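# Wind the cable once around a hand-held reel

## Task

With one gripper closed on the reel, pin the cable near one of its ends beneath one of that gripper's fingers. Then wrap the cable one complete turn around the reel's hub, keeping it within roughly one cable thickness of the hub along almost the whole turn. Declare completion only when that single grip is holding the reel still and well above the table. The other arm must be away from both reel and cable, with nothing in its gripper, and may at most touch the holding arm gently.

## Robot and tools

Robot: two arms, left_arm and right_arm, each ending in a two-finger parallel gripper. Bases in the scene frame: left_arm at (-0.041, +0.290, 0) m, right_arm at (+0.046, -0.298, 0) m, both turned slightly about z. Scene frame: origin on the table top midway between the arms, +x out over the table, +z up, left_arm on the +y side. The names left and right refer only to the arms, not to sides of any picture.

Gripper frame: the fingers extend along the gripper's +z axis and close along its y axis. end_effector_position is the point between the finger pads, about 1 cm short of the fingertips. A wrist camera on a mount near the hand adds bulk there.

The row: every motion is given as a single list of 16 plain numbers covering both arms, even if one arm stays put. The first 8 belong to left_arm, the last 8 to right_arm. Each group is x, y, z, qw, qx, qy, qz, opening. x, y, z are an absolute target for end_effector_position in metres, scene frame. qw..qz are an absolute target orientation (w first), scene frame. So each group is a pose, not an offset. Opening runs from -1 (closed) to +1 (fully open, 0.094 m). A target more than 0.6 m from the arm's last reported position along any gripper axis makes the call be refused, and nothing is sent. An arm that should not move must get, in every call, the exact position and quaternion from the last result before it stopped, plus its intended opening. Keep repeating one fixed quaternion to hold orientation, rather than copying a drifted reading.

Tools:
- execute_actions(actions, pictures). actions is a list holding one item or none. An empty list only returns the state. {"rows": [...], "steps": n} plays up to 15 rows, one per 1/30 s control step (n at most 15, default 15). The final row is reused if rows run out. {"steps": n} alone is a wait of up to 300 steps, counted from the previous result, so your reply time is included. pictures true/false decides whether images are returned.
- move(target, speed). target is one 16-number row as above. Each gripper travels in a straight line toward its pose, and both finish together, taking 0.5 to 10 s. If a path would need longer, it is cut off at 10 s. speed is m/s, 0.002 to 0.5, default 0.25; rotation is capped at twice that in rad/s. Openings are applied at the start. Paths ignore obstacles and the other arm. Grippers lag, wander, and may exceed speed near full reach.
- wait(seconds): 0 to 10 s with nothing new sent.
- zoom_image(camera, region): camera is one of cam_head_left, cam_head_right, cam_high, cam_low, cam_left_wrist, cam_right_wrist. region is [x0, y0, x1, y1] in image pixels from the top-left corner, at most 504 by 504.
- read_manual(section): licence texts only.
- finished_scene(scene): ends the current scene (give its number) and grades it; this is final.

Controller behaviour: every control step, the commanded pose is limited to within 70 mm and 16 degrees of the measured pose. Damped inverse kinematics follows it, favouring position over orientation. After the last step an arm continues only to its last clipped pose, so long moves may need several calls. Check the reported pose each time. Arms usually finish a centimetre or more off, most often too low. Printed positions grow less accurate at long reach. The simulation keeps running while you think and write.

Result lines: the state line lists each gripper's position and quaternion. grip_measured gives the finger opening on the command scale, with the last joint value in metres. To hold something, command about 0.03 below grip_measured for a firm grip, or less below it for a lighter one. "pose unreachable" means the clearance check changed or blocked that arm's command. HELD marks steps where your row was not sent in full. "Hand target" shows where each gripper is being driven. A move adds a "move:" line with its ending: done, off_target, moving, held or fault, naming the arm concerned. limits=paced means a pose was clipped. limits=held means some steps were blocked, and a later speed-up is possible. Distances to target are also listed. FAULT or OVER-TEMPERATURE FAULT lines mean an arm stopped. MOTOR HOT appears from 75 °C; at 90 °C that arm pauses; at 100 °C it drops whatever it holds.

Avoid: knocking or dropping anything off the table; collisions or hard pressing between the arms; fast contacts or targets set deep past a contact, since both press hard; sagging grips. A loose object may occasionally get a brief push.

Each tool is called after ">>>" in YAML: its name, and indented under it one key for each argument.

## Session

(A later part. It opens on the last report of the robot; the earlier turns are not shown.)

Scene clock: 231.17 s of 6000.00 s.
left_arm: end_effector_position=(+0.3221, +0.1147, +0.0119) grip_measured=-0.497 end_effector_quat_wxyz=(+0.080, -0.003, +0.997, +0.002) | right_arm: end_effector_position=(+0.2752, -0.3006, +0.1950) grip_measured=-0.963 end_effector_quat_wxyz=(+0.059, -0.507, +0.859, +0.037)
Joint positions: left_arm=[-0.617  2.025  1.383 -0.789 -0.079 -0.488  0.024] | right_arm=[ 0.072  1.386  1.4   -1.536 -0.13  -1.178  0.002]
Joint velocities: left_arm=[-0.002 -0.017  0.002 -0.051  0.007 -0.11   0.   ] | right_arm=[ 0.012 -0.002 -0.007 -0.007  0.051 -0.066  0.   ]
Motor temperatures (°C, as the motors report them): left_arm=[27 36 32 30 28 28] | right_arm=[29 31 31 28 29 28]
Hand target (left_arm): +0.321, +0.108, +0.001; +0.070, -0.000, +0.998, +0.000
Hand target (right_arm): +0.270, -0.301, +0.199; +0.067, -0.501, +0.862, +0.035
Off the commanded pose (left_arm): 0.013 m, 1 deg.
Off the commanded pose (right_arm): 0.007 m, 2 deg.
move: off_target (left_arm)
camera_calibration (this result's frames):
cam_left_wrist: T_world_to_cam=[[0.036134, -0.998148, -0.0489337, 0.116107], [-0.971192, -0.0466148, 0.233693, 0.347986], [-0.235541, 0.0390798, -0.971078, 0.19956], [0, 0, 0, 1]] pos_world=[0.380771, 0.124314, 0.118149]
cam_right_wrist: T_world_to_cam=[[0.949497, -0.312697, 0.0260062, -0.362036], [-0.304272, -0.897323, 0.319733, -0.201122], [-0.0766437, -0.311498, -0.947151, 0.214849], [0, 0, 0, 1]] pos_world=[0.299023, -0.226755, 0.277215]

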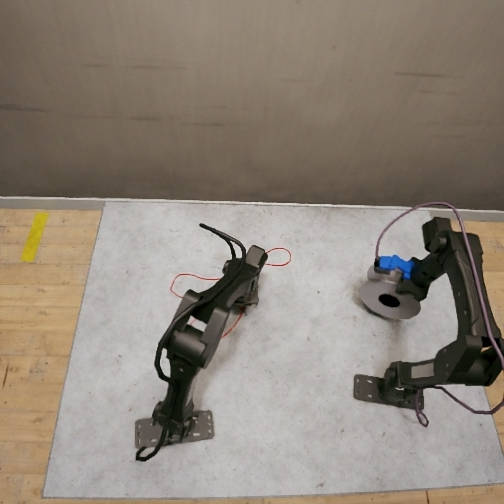

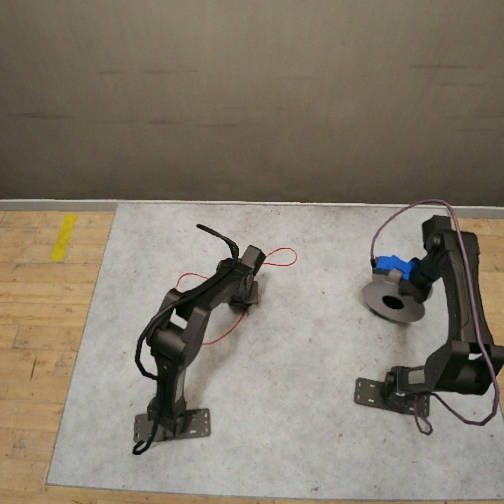

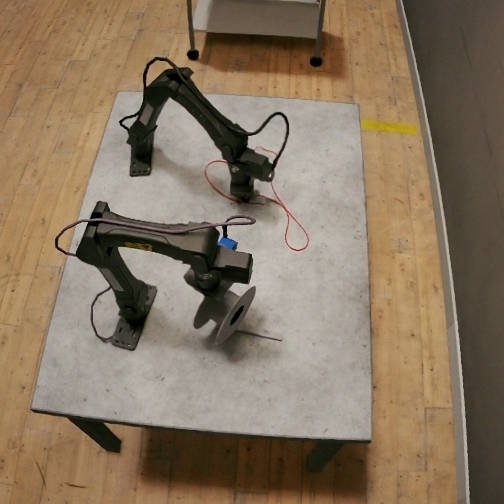

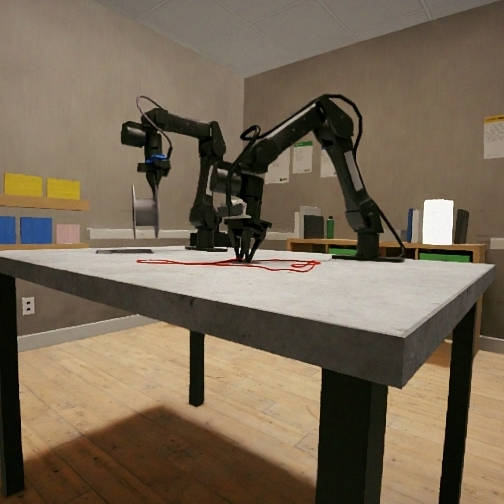

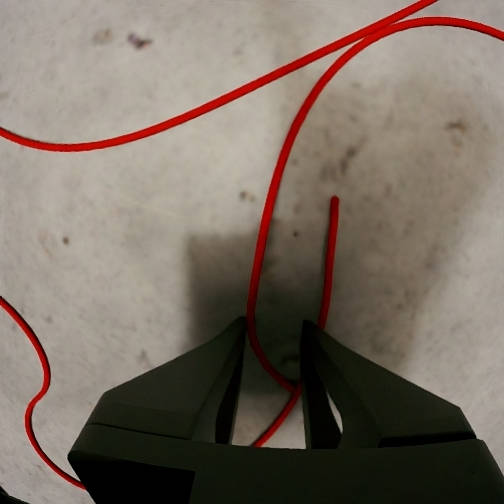

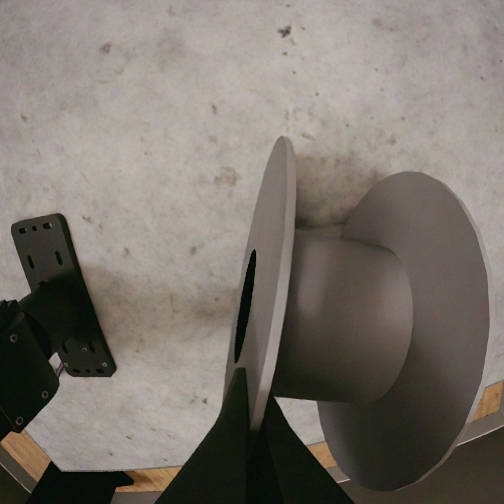

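>>> move:
  target: [0.33,0.09,0.03,0.07,0,0.995,0,-0.5,0.27,-0.3,0.2,0.07,-0.5,0.86,0.04,-1]
  speed: 0.1

>>> move:
  target: [0.332,0.088,0.001,0.07,0,0.995,0,-0.5,0.27,-0.3,0.2,0.07,-0.5,0.86,0.04,-1]
  speed: 0.1

>>> execute_actions:
  actions:
    - {"rows":[[0.332,0.088,0.001,0.07,0,0.995,0,-1,0.27,-0.3,0.2,0.07,-0.5,0.86,0.04,-1]]}
  pictures: false

>>> move:
  target: [0.24,-0.09,0.04,0.07,0.6,0.79,-0.06,-1,0.27,-0.36,0.2,0.07,-0.3,0.95,0.02,-1]
  speed: 0.15

Scene clock: 236.83 s of 6000.00 s.
left_arm: end_effector_position=(+0.3263, +0.0955, +0.0263) grip_measured=-0.497 end_effector_quat_wxyz=(+0.068, -0.001, +0.998, +0.003) | right_arm: end_effector_position=(+0.2749, -0.3007, +0.1950) grip_measured=-0.963 end_effector_quat_wxyz=(+0.058, -0.506, +0.859, +0.037)
Joint positions: left_arm=[-0.651  2.07   1.517 -0.901 -0.073 -0.518  0.024] | right_arm=[ 0.072  1.386  1.4   -1.537 -0.129 -1.178  0.002]
Joint velocities: left_arm=[ 0.002 -0.007 -0.007  0.037  0.066 -0.022  0.   ] | right_arm=[ 0.017 -0.012 -0.012  0.037 -0.051 -0.095  0.   ]
Motor temperatures (°C, as the motors report them): left_arm=[27 35 32 30 28 28] | right_arm=[29 31 31 28 29 28]
Hand target (left_arm): +0.329, +0.090, +0.030; +0.070, -0.000, +0.998, +0.000
Hand target (right_arm): +0.270, -0.300, +0.200; +0.070, -0.501, +0.862, +0.040
Off the commanded pose (left_arm): 0.008 m, 0 deg.
Off the commanded pose (right_arm): 0.007 m, 2 deg.
move: done
camera_calibration (this result's frames):
cam_left_wrist: T_world_to_cam=[[0.029965, -0.998235, -0.0512809, 0.0994889], [-0.965523, -0.0421793, 0.256878, 0.344895], [-0.258588, 0.0418155, -0.965082, 0.222363], [0, 0, 0, 1]] pos_world=[0.387523, 0.104562, 0.131104]
cam_right_wrist: T_world_to_cam=[[0.949516, -0.312717, 0.0250378, -0.361609], [-0.303913, -0.897112, 0.320665, -0.20151], [-0.0778157, -0.312086, -0.946862, 0.214854], [0, 0, 0, 1]] pos_world=[0.298831, -0.226805, 0.277108]

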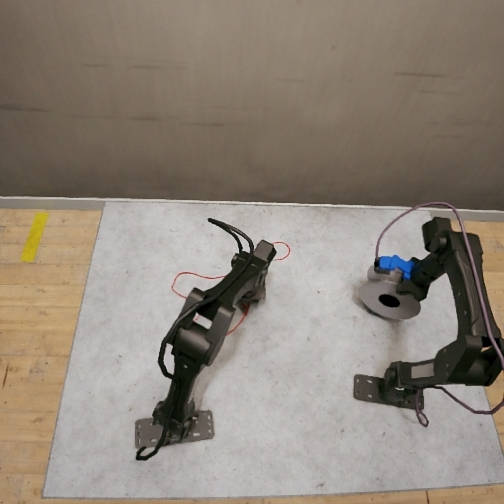

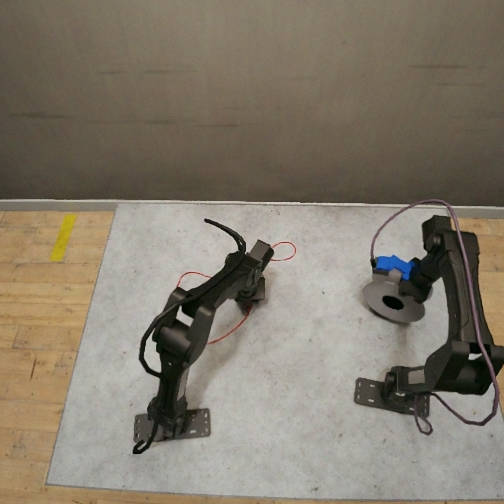

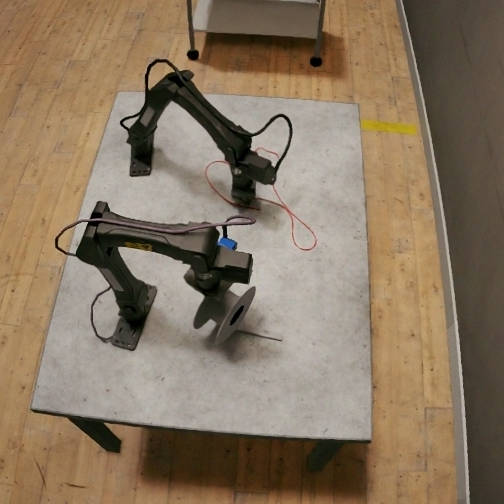

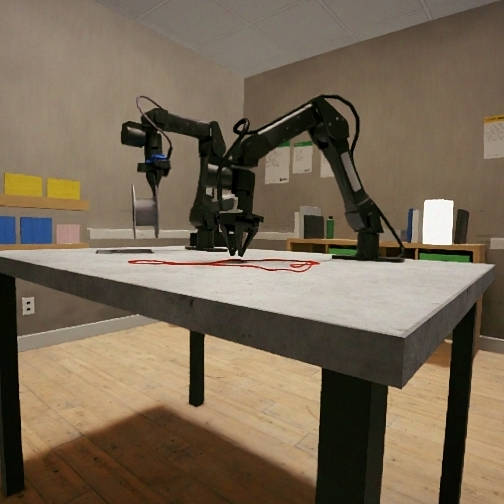

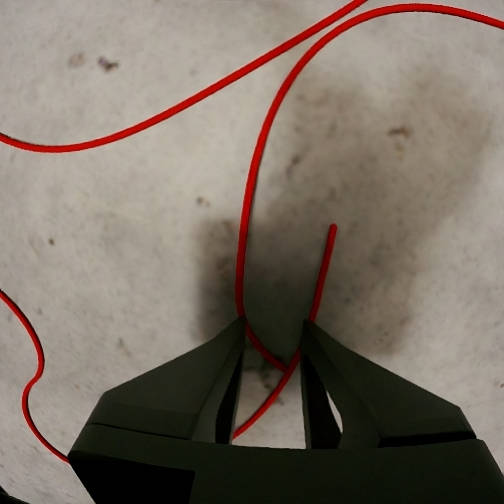

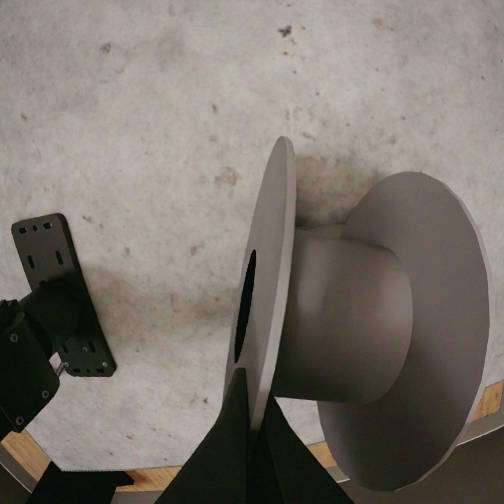

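Scene clock: 237.63 s of 6000.00 s.
left_arm: end_effector_position=(+0.3387, +0.0871, +0.0152) grip_measured=-0.497 end_effector_quat_wxyz=(+0.085, -0.002, +0.996, -0.010) | right_arm: end_effector_position=(+0.2749, -0.3007, +0.1950) grip_measured=-0.963 end_effector_quat_wxyz=(+0.058, -0.506, +0.859, +0.037)
Joint positions: left_arm=[-0.651  2.104  1.517 -0.827 -0.068 -0.519  0.024] | right_arm=[ 0.072  1.386  1.4   -1.537 -0.129 -1.178  0.002]
Joint velocities: left_arm=[-0.027  0.012 -0.007  0.007  0.007  0.022 -0.   ] | right_arm=[-0.002 -0.007 -0.012  0.037 -0.022 -0.051 -0.001]
Motor temperatures (°C, as the motors report them): left_arm=[27 35 32 30 28 28] | right_arm=[29 31 31 28 29 28]
Hand target (left_arm): +0.332, +0.088, +0.001; +0.070, +0.000, +0.998, +0.000
Hand target (right_arm): +0.270, -0.300, +0.200; +0.070, -0.501, +0.862, +0.040
Off the commanded pose (left_arm): 0.016 m, 2 deg.
Off the commanded pose (right_arm): 0.007 m, 2 deg.
move: off_target (left_arm)
camera_calibration (this result's frames):
cam_left_wrist: T_world_to_cam=[[0.03167, -0.999168, -0.0256811, 0.0893487], [-0.973384, -0.0366674, 0.226227, 0.362029], [-0.226981, 0.017833, -0.973736, 0.206738], [0, 0, 0, 1]] pos_world=[0.396489, 0.0988623, 0.121702]
cam_right_wrist: T_world_to_cam=[[0.949512, -0.312725, 0.0251141, -0.361639], [-0.303916, -0.896985, 0.321018, -0.2016], [-0.0778634, -0.312443, -0.94674, 0.214706], [0, 0, 0, 1]] pos_world=[0.298829, -0.226842, 0.277071]

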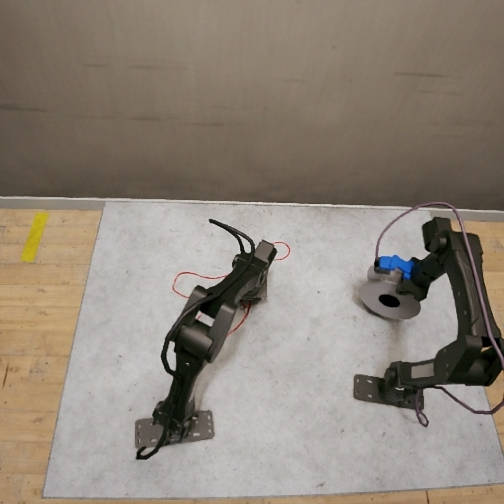

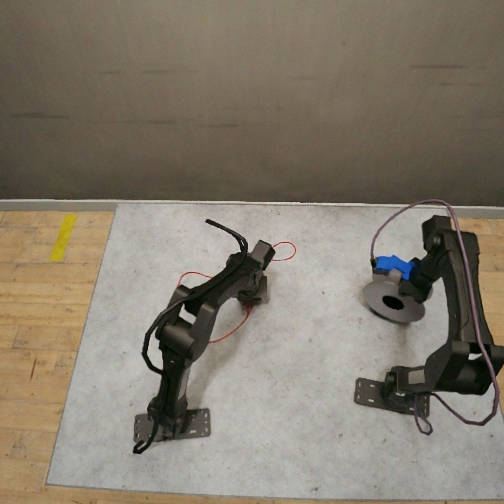

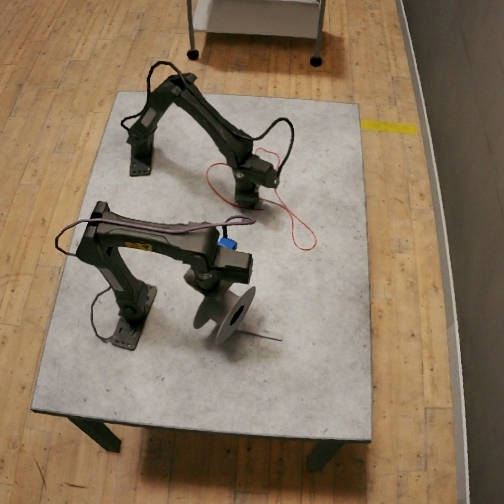

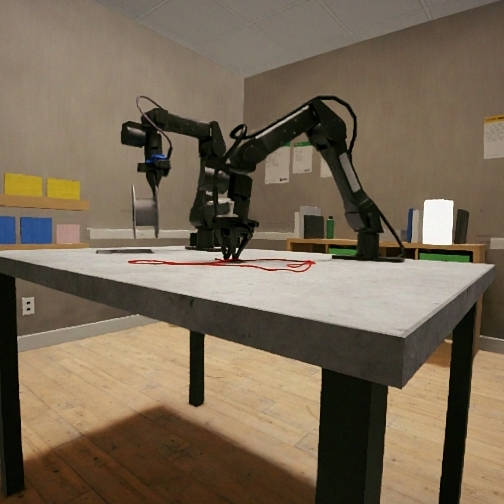

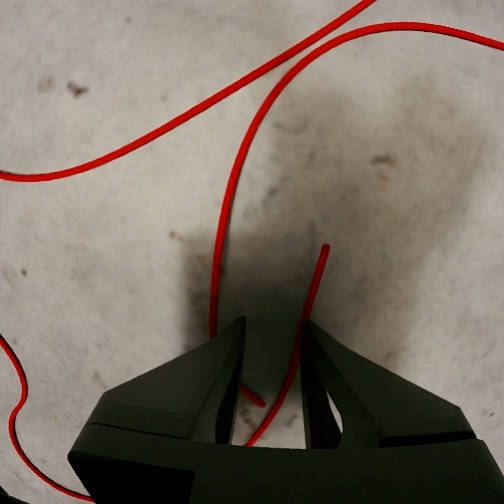

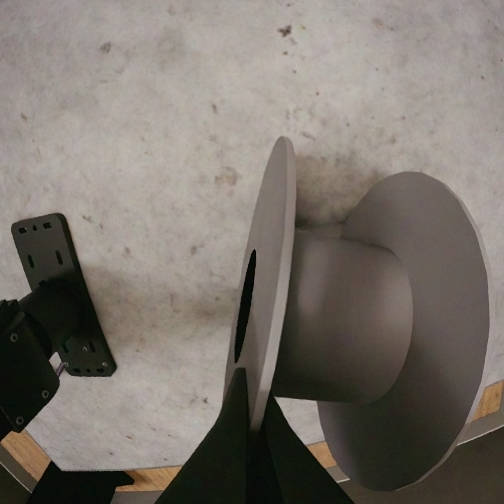

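Scene clock: 238.13 s of 6000.00 s.
left_arm: end_effector_position=(+0.3395, +0.0867, +0.0153) grip_measured=-0.982 end_effector_quat_wxyz=(+0.086, -0.002, +0.996, -0.011) | right_arm: end_effector_position=(+0.2749, -0.3007, +0.1950) grip_measured=-0.963 end_effector_quat_wxyz=(+0.058, -0.506, +0.859, +0.037)
Joint positions: left_arm=[-0.651  2.104  1.517 -0.823 -0.068 -0.52   0.001] | right_arm=[ 0.072  1.386  1.4   -1.537 -0.129 -1.178  0.002]
Joint velocities: left_arm=[ 0.007 -0.002  0.007  0.007  0.022 -0.037  0.   ] | right_arm=[-0.017 -0.012  0.002 -0.022  0.022 -0.037 -0.001]
Motor temperatures (°C, as the motors report them): left_arm=[27 35 32 30 28 28] | right_arm=[29 31 31 28 29 28]
Hand target (left_arm): +0.332, +0.088, +0.001; +0.070, -0.000, +0.998, +0.000
Hand target (right_arm): +0.270, -0.300, +0.200; +0.070, -0.501, +0.862, +0.040
Off the commanded pose (left_arm): 0.016 m, 2 deg.
Off the commanded pose (right_arm): 0.007 m, 2 deg.
Steps of this call (steps 1 to 15: all 15 steps of this action). Readings (end_effector_position):
1: left_arm (+0.3388, +0.0871, +0.0152) | right_arm (+0.2749, -0.3007, +0.1950)
2: left_arm (+0.3391, +0.0869, +0.0152) | right_arm (+0.2749, -0.3007, +0.1950)
4: left_arm (+0.3393, +0.0868, +0.0153) | right_arm (+0.2749, -0.3007, +0.1950)
8: left_arm (+0.3394, +0.0867, +0.0153) | right_arm (+0.2749, -0.3007, +0.1950)
15: the state above

Scene clock: 243.17 s of 6000.00 s.
left_arm: end_effector_position=(+0.2366, -0.0811, +0.0359) grip_measured=-0.982 end_effector_quat_wxyz=(+0.066, +0.596, +0.798, -0.055) | right_arm: end_effector_position=(+0.2669, -0.3569, +0.1946) grip_measured=-0.963 end_effector_quat_wxyz=(+0.053, -0.307, +0.950, +0.029)
Joint positions: left_arm=[-1.034  2.209  1.77  -0.975  0.071  0.374  0.001] | right_arm=[-0.162  1.386  1.4   -1.537 -0.11  -0.975  0.002]
Joint velocities: left_arm=[ 0.007 -0.002  0.017  0.037 -0.066  0.037  0.   ] | right_arm=[-0.002  0.002 -0.007 -0.051  0.007 -0.081  0.001]
Motor temperatures (°C, as the motors report them): left_arm=[27 36 32 30 28 28] | right_arm=[29 31 31 28 29 28]
Hand target (left_arm): +0.236, -0.088, +0.040; +0.068, +0.602, +0.793, -0.060
Hand target (right_arm): +0.270, -0.360, +0.200; +0.067, -0.301, +0.951, +0.017
Off the commanded pose (left_arm): 0.010 m, 1 deg.
Off the commanded pose (right_arm): 0.007 m, 2 deg.
move: done
camera_calibration (this result's frames):
cam_left_wrist: T_world_to_cam=[[-0.949546, -0.311467, -0.0367616, 0.213355], [-0.311584, 0.923486, 0.223806, 0.173139], [-0.0357593, 0.223968, -0.97394, 0.178241], [0, 0, 0, 1]] pos_world=[0.262911, -0.133359, 0.14269]
cam_right_wrist: T_world_to_cam=[[0.727943, -0.685622, 0.00457691, -0.441552], [-0.646907, -0.684596, 0.335916, -0.0898322], [-0.227178, -0.247488, -0.941881, 0.258248], [0, 0, 0, 1]] pos_world=[0.32198, -0.300323, 0.275436]

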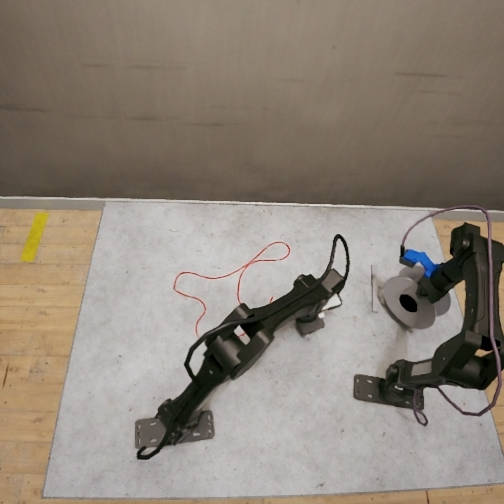

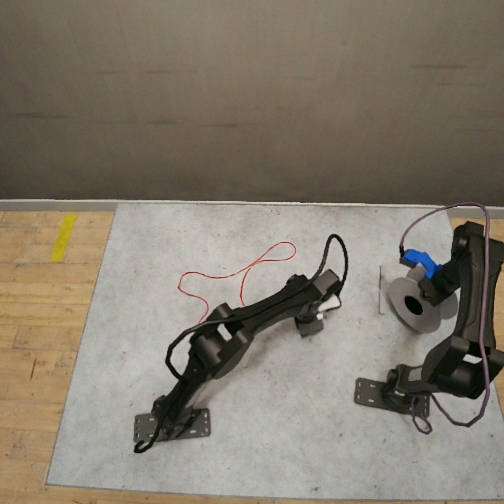

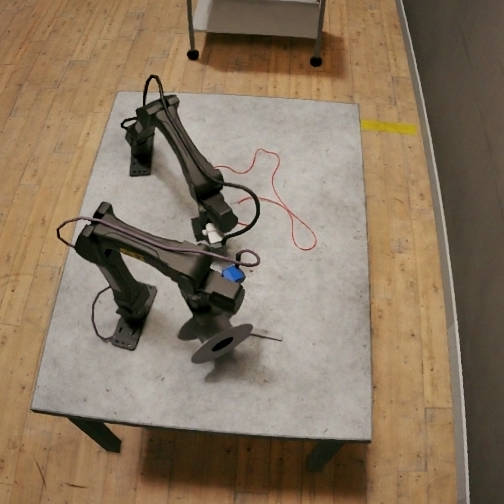

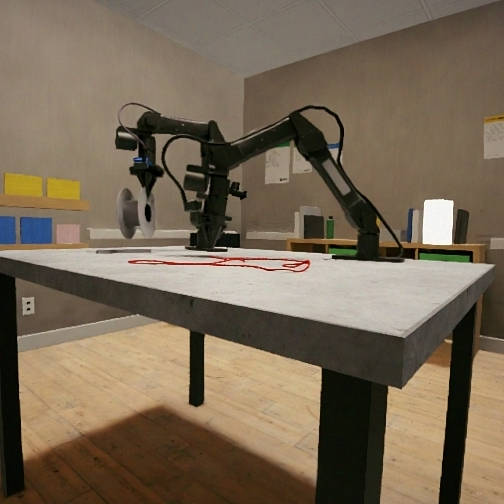

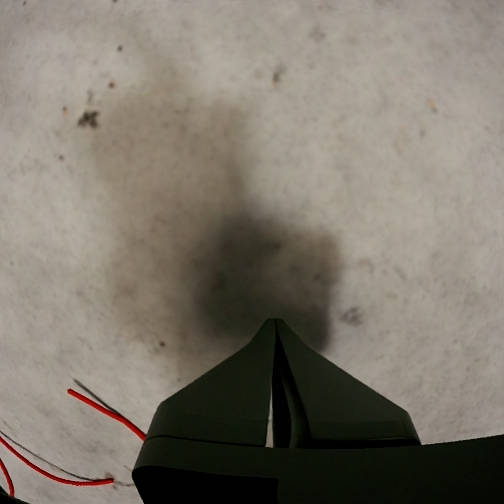

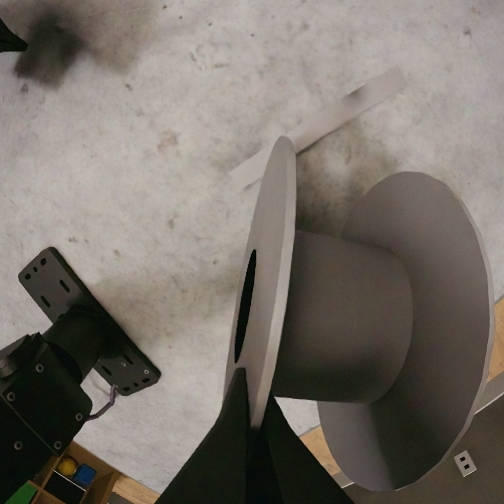

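Slipped, but the end swung round somewhat. Look.

>>> move:
  target: [0.24,0.08,0.15,0.07,0.4,0.91,-0.04,-0.4,0.27,-0.36,0.2,0.07,-0.3,0.95,0.02,-1]

Scene clock: 247.70 s of 6000.00 s.
left_arm: end_effector_position=(+0.2484, +0.0746, +0.1486) grip_measured=-0.403 end_effector_quat_wxyz=(+0.076, +0.405, +0.910, -0.042) | right_arm: end_effector_position=(+0.2669, -0.3569, +0.1946) grip_measured=-0.963 end_effector_quat_wxyz=(+0.053, -0.307, +0.950, +0.029)
Joint positions: left_arm=[-0.747  1.753  1.573 -1.226  0.053  0.216  0.028] | right_arm=[-0.162  1.386  1.4   -1.537 -0.11  -0.974  0.002]
Joint velocities: left_arm=[ 0.002 -0.007  0.007 -0.037  0.037 -0.022  0.   ] | right_arm=[-0.017 -0.007 -0.002 -0.022  0.022 -0.007  0.001]
Motor temperatures (°C, as the motors report them): left_arm=[27 36 32 30 28 28] | right_arm=[29 31 31 28 29 28]
Hand target (left_arm): +0.244, +0.080, +0.151; +0.072, +0.401, +0.912, -0.041
Hand target (right_arm): +0.270, -0.360, +0.200; +0.070, -0.300, +0.951, +0.020
Off the commanded pose (left_arm): 0.010 m, 1 deg.
Off the commanded pose (right_arm): 0.007 m, 2 deg.
move: done
camera_calibration (this result's frames):
cam_left_wrist: T_world_to_cam=[[-0.723347, -0.689832, -0.0300212, 0.248261], [-0.677593, 0.700808, 0.223015, 0.115404], [-0.132804, 0.181659, -0.974353, 0.28087], [0, 0, 0, 1]] pos_world=[0.295076, 0.0393595, 0.255383]
cam_right_wrist: T_world_to_cam=[[0.727684, -0.685898, 0.0045311, -0.441572], [-0.647155, -0.684362, 0.335915, -0.0896822], [-0.227303, -0.247373, -0.941881, 0.258323], [0, 0, 0, 1]] pos_world=[0.322004, -0.300346, 0.275436]

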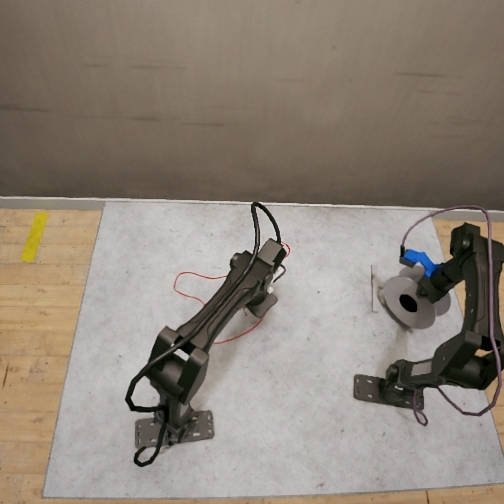

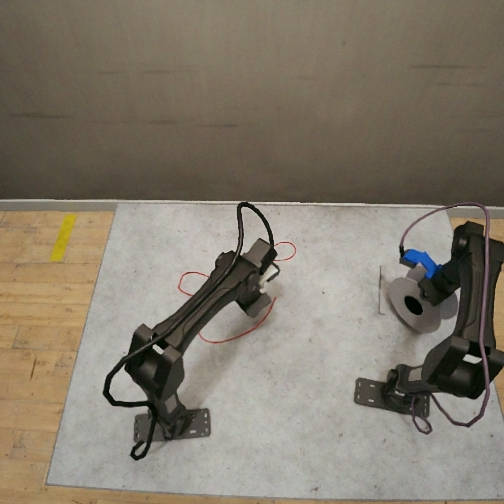

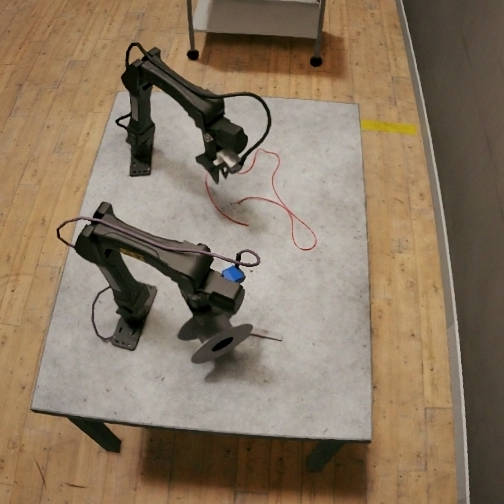

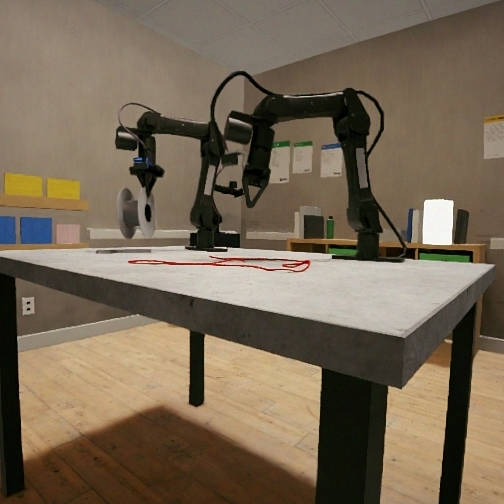

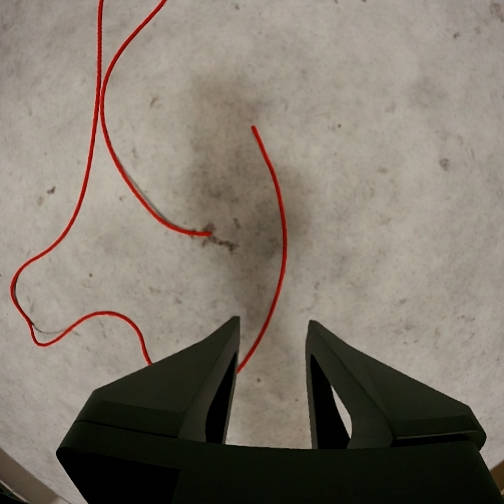

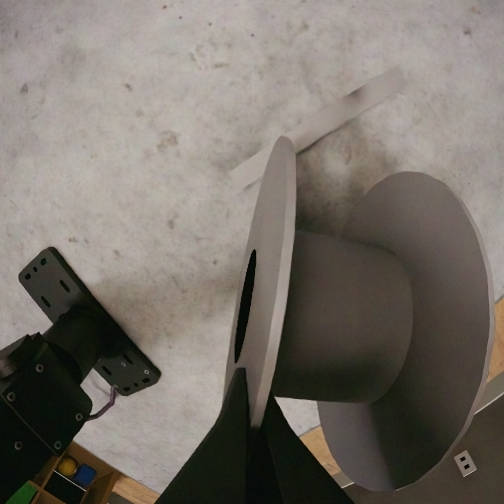

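>>> move:
  target: [0.277,0.035,0.035,0.07,0.4,0.91,-0.04,-0.3,0.27,-0.36,0.2,0.07,-0.3,0.95,0.02,-1]

>>> move:
  target: [0.277,0.035,-0.003,0.07,0.4,0.91,-0.04,-0.3,0.27,-0.36,0.2,0.07,-0.3,0.95,0.02,-1]
  speed: 0.08

>>> execute_actions:
  actions:
    - {"rows":[[0.277,0.035,-0.003,0.07,0.4,0.91,-0.04,-1,0.27,-0.36,0.2,0.07,-0.3,0.95,0.02,-1]]}
  pictures: false

>>> move:
  target: [0.25,-0.1,0.03,0.07,0.65,0.75,-0.06,-1,0.27,-0.36,0.2,0.07,-0.3,0.95,0.02,-1]
  speed: 0.15

Scene clock: 254.20 s of 6000.00 s.
left_arm: end_effector_position=(+0.2768, +0.0373, +0.0347) grip_measured=-0.303 end_effector_quat_wxyz=(+0.065, +0.400, +0.913, -0.041) | right_arm: end_effector_position=(+0.2669, -0.3569, +0.1946) grip_measured=-0.963 end_effector_quat_wxyz=(+0.053, -0.307, +0.950, +0.029)
Joint positions: left_arm=[-0.784  2.     1.445 -0.87   0.048  0.168  0.033] | right_arm=[-0.162  1.386  1.4   -1.537 -0.11  -0.974  0.002]
Joint velocities: left_arm=[-0.007  0.007  0.017  0.007 -0.022  0.007 -0.001] | right_arm=[-0.002 -0.027 -0.007  0.037  0.022  0.007  0.001]
Motor temperatures (°C, as the motors report them): left_arm=[27 36 32 30 28 28] | right_arm=[29 31 31 28 29 28]
Hand target (left_arm): +0.276, +0.034, +0.034; +0.070, +0.401, +0.912, -0.040
Hand target (right_arm): +0.270, -0.360, +0.200; +0.070, -0.300, +0.951, +0.020
Off the commanded pose (left_arm): 0.002 m, 1 deg.
Off the commanded pose (right_arm): 0.007 m, 2 deg.
move: done
camera_calibration (this result's frames):
cam_left_wrist: T_world_to_cam=[[-0.715881, -0.697829, -0.023425, 0.237623], [-0.68102, 0.69045, 0.243908, 0.186827], [-0.154032, 0.190562, -0.969515, 0.185831], [0, 0, 0, 1]] pos_world=[0.325966, 0.00141296, 0.140164]
cam_right_wrist: T_world_to_cam=[[0.727684, -0.685898, 0.0045311, -0.441572], [-0.647155, -0.684362, 0.335915, -0.0896822], [-0.227303, -0.247373, -0.941881, 0.258323], [0, 0, 0, 1]] pos_world=[0.322004, -0.300346, 0.275436]

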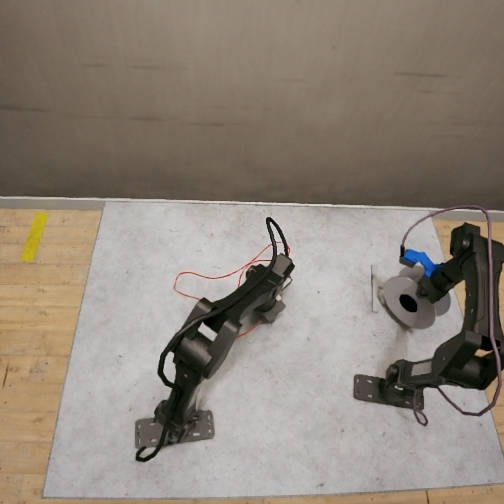

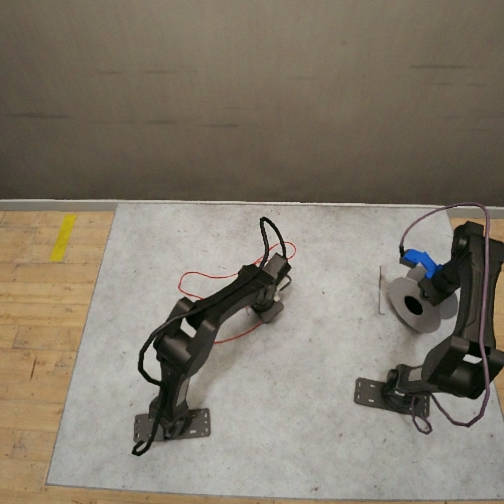

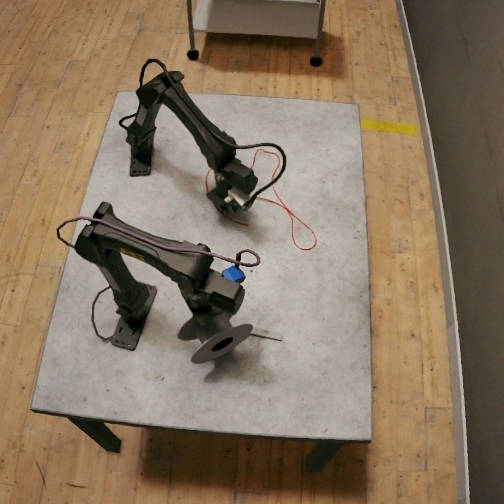

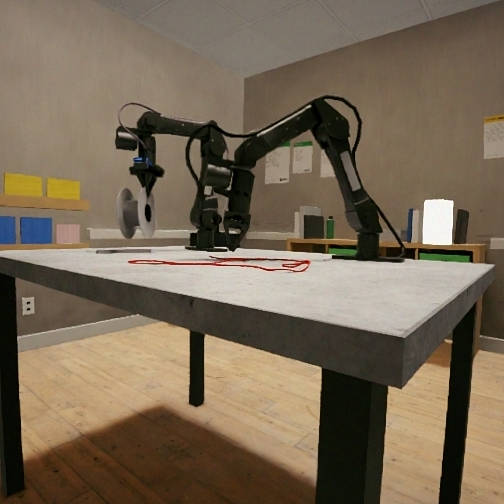

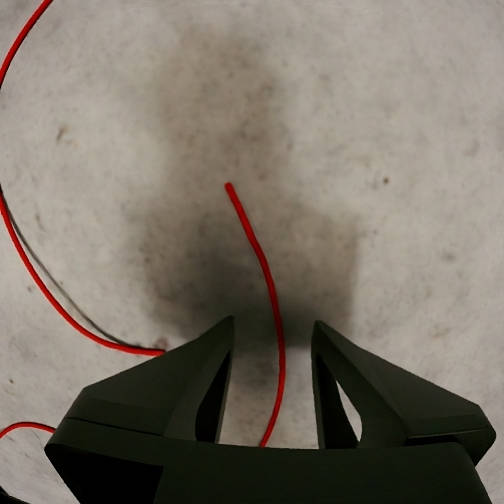

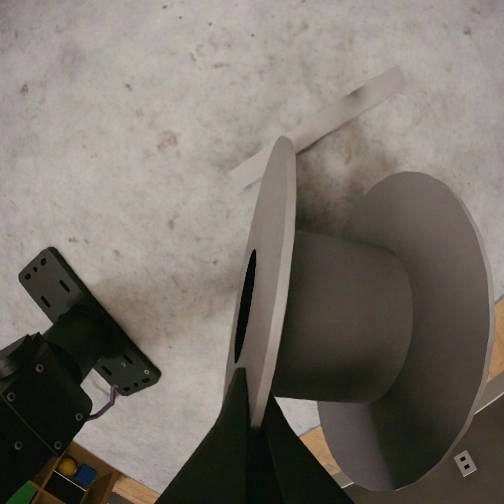

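Scene clock: 255.30 s of 6000.00 s.
left_arm: end_effector_position=(+0.2844, +0.0317, +0.0128) grip_measured=-0.303 end_effector_quat_wxyz=(+0.086, +0.400, +0.912, -0.045) | right_arm: end_effector_position=(+0.2669, -0.3569, +0.1946) grip_measured=-0.963 end_effector_quat_wxyz=(+0.053, -0.307, +0.950, +0.029)
Joint positions: left_arm=[-0.784  2.029  1.387 -0.741  0.046  0.168  0.033] | right_arm=[-0.162  1.386  1.4   -1.537 -0.11  -0.974  0.002]
Joint velocities: left_arm=[ 0.002 -0.017  0.002  0.037  0.007 -0.081 -0.   ] | right_arm=[-0.007 -0.002  0.002  0.081 -0.007 -0.11   0.   ]
Motor temperatures (°C, as the motors report them): left_arm=[27 36 32 30 28 28] | right_arm=[29 31 31 28 29 28]
Hand target (left_arm): +0.277, +0.035, -0.003; +0.070, +0.401, +0.912, -0.040
Hand target (right_arm): +0.270, -0.360, +0.200; +0.070, -0.300, +0.951, +0.020
Off the commanded pose (left_arm): 0.018 m, 2 deg.
Off the commanded pose (right_arm): 0.007 m, 2 deg.
move: off_target (left_arm)
camera_calibration (this result's frames):
cam_left_wrist: T_world_to_cam=[[-0.714715, -0.698716, -0.0312811, 0.238444], [-0.688996, 0.695671, 0.203289, 0.203838], [-0.12028, 0.166846, -0.978619, 0.158082], [0, 0, 0, 1]] pos_world=[0.329877, -0.00157439, 0.120723]
cam_right_wrist: T_world_to_cam=[[0.727684, -0.685898, 0.0045311, -0.441572], [-0.647155, -0.684362, 0.335915, -0.0896822], [-0.227303, -0.247373, -0.941881, 0.258323], [0, 0, 0, 1]] pos_world=[0.322004, -0.300346, 0.275436]

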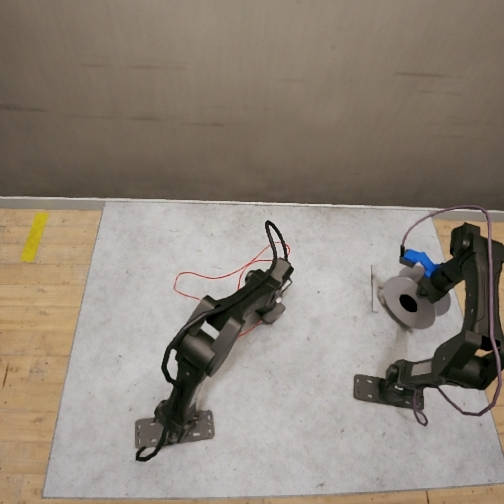

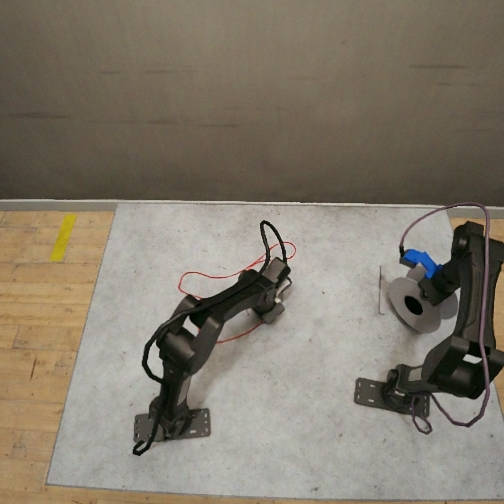

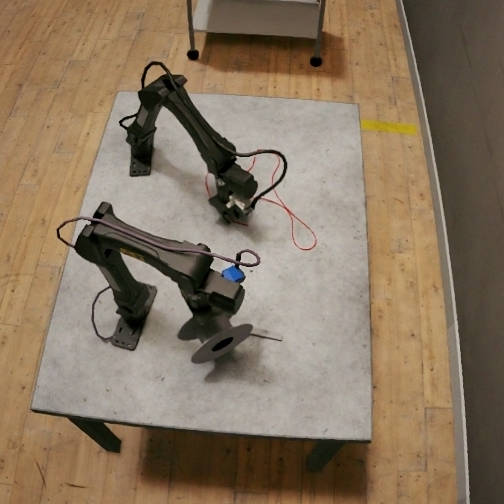

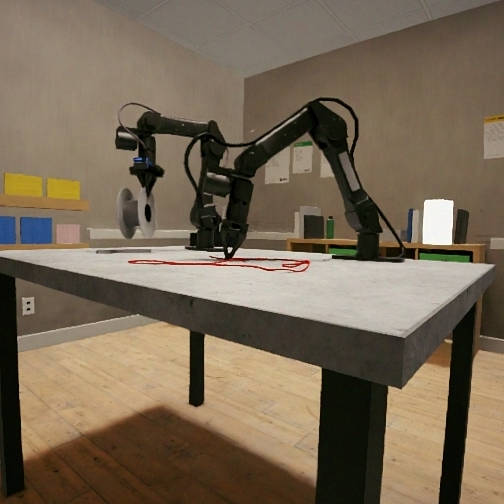

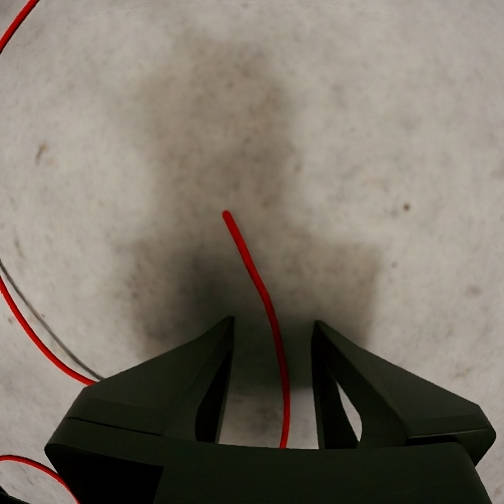

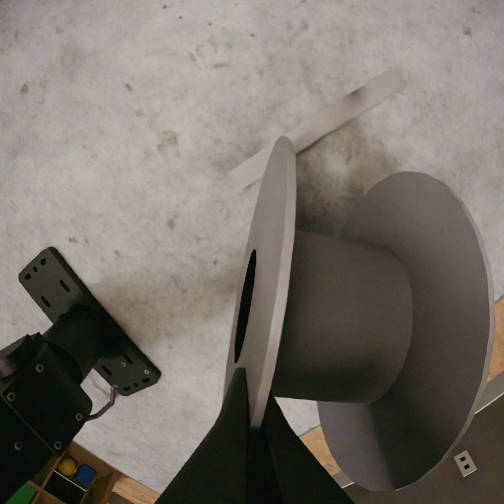

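Scene clock: 255.80 s of 6000.00 s.
left_arm: end_effector_position=(+0.2859, +0.0312, +0.0131) grip_measured=-0.961 end_effector_quat_wxyz=(+0.089, +0.399, +0.911, -0.044) | right_arm: end_effector_position=(+0.2669, -0.3569, +0.1946) grip_measured=-0.963 end_effector_quat_wxyz=(+0.053, -0.307, +0.950, +0.029)
Joint positions: left_arm=[-0.784  2.029  1.387 -0.735  0.043  0.168  0.002] | right_arm=[-0.162  1.386  1.4   -1.537 -0.11  -0.974  0.002]
Joint velocities: left_arm=[ 0.002  0.002  0.007 -0.081  0.022  0.007  0.   ] | right_arm=[ 0.002 -0.007 -0.002 -0.037  0.007  0.037 -0.   ]
Motor temperatures (°C, as the motors report them): left_arm=[27 36 32 30 28 28] | right_arm=[29 31 31 28 29 28]
Hand target (left_arm): +0.277, +0.035, -0.003; +0.070, +0.401, +0.913, -0.040
Hand target (right_arm): +0.270, -0.360, +0.200; +0.070, -0.300, +0.951, +0.020
Off the commanded pose (left_arm): 0.019 m, 2 deg.
Off the commanded pose (right_arm): 0.007 m, 2 deg.
Steps of this call (steps 1 to 15: all 15 steps of this action). Readings (end_effector_position):
1: left_arm (+0.2847, +0.0317, +0.0128) | right_arm (+0.2669, -0.3569, +0.1946)
2: left_arm (+0.2853, +0.0316, +0.0129) | right_arm (+0.2669, -0.3569, +0.1946)
4: left_arm (+0.2859, +0.0312, +0.0131) | right_arm (+0.2669, -0.3569, +0.1946)
8: left_arm (+0.2859, +0.0312, +0.0131) | right_arm (+0.2669, -0.3569, +0.1946)
15: the state above

Scene clock: 258.57 s of 6000.00 s.
left_arm: end_effector_position=(+0.2474, -0.0924, +0.0254) grip_measured=-0.961 end_effector_quat_wxyz=(+0.067, +0.647, +0.758, -0.055) | right_arm: end_effector_position=(+0.2669, -0.3569, +0.1946) grip_measured=-0.963 end_effector_quat_wxyz=(+0.053, -0.307, +0.950, +0.029)
Joint positions: left_arm=[-1.027  2.287  1.858 -0.99   0.082  0.511  0.002] | right_arm=[-0.162  1.386  1.4   -1.537 -0.11  -0.974  0.002]
Joint velocities: left_arm=[ 0.007 -0.002  0.002  0.037  0.037  0.037 -0.001] | right_arm=[ 0.012 -0.007  0.002  0.022 -0.066  0.022 -0.   ]
Motor temperatures (°C, as the motors report them): left_arm=[27 36 32 30 28 28] | right_arm=[29 31 31 28 29 28]
Hand target (left_arm): +0.247, -0.099, +0.030; +0.069, +0.652, +0.753, -0.060
Hand target (right_arm): +0.270, -0.360, +0.200; +0.070, -0.300, +0.951, +0.020
Off the commanded pose (left_arm): 0.009 m, 1 deg.
Off the commanded pose (right_arm): 0.007 m, 2 deg.
move: done
camera_calibration (this result's frames):
cam_left_wrist: T_world_to_cam=[[-0.981364, -0.185954, -0.048428, 0.239455], [-0.192093, 0.955846, 0.222393, 0.162708], [0.00493489, 0.227551, -0.973754, 0.16118], [0, 0, 0, 1]] pos_world=[0.265452, -0.147673, 0.132361]
cam_right_wrist: T_world_to_cam=[[0.727684, -0.685898, 0.0045311, -0.441572], [-0.647155, -0.684362, 0.335915, -0.0896822], [-0.227303, -0.247373, -0.941881, 0.258323], [0, 0, 0, 1]] pos_world=[0.322004, -0.300346, 0.275436]

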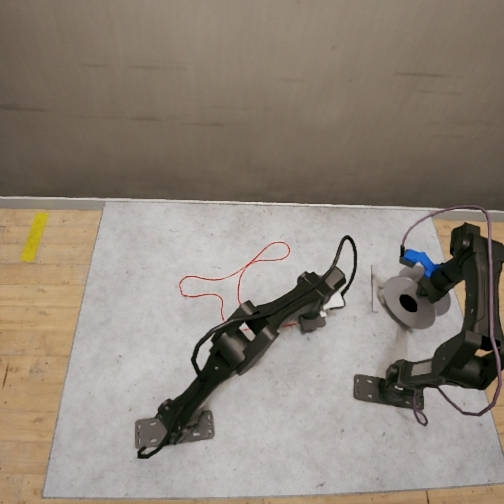

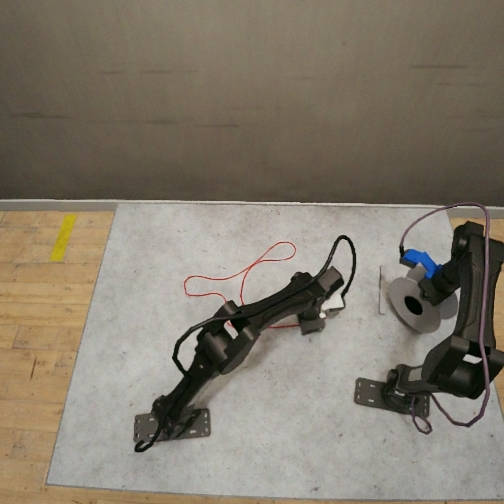

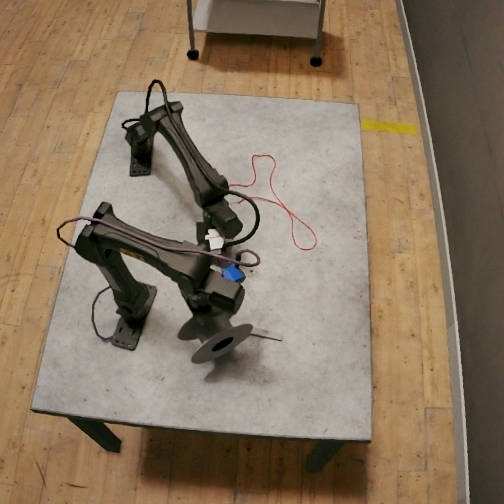

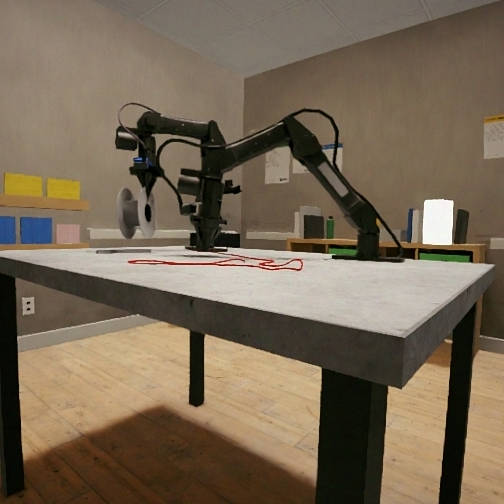

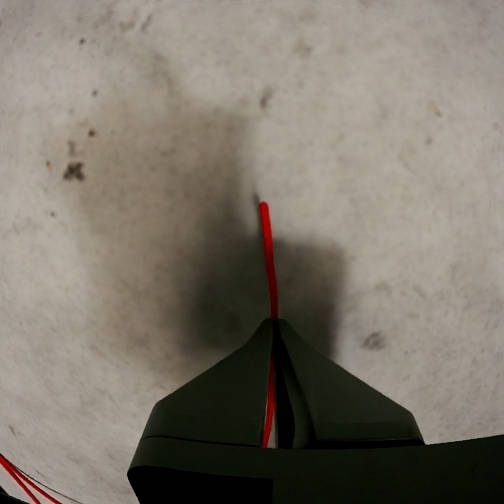

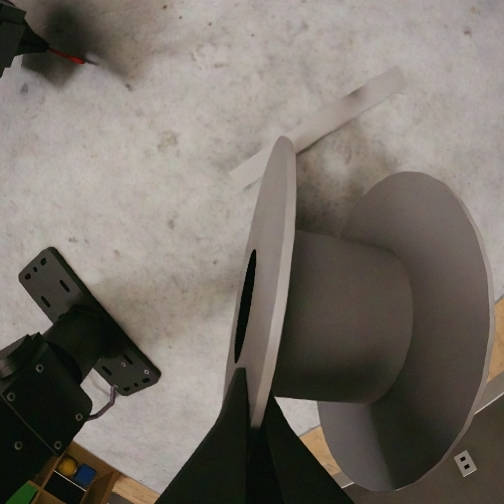

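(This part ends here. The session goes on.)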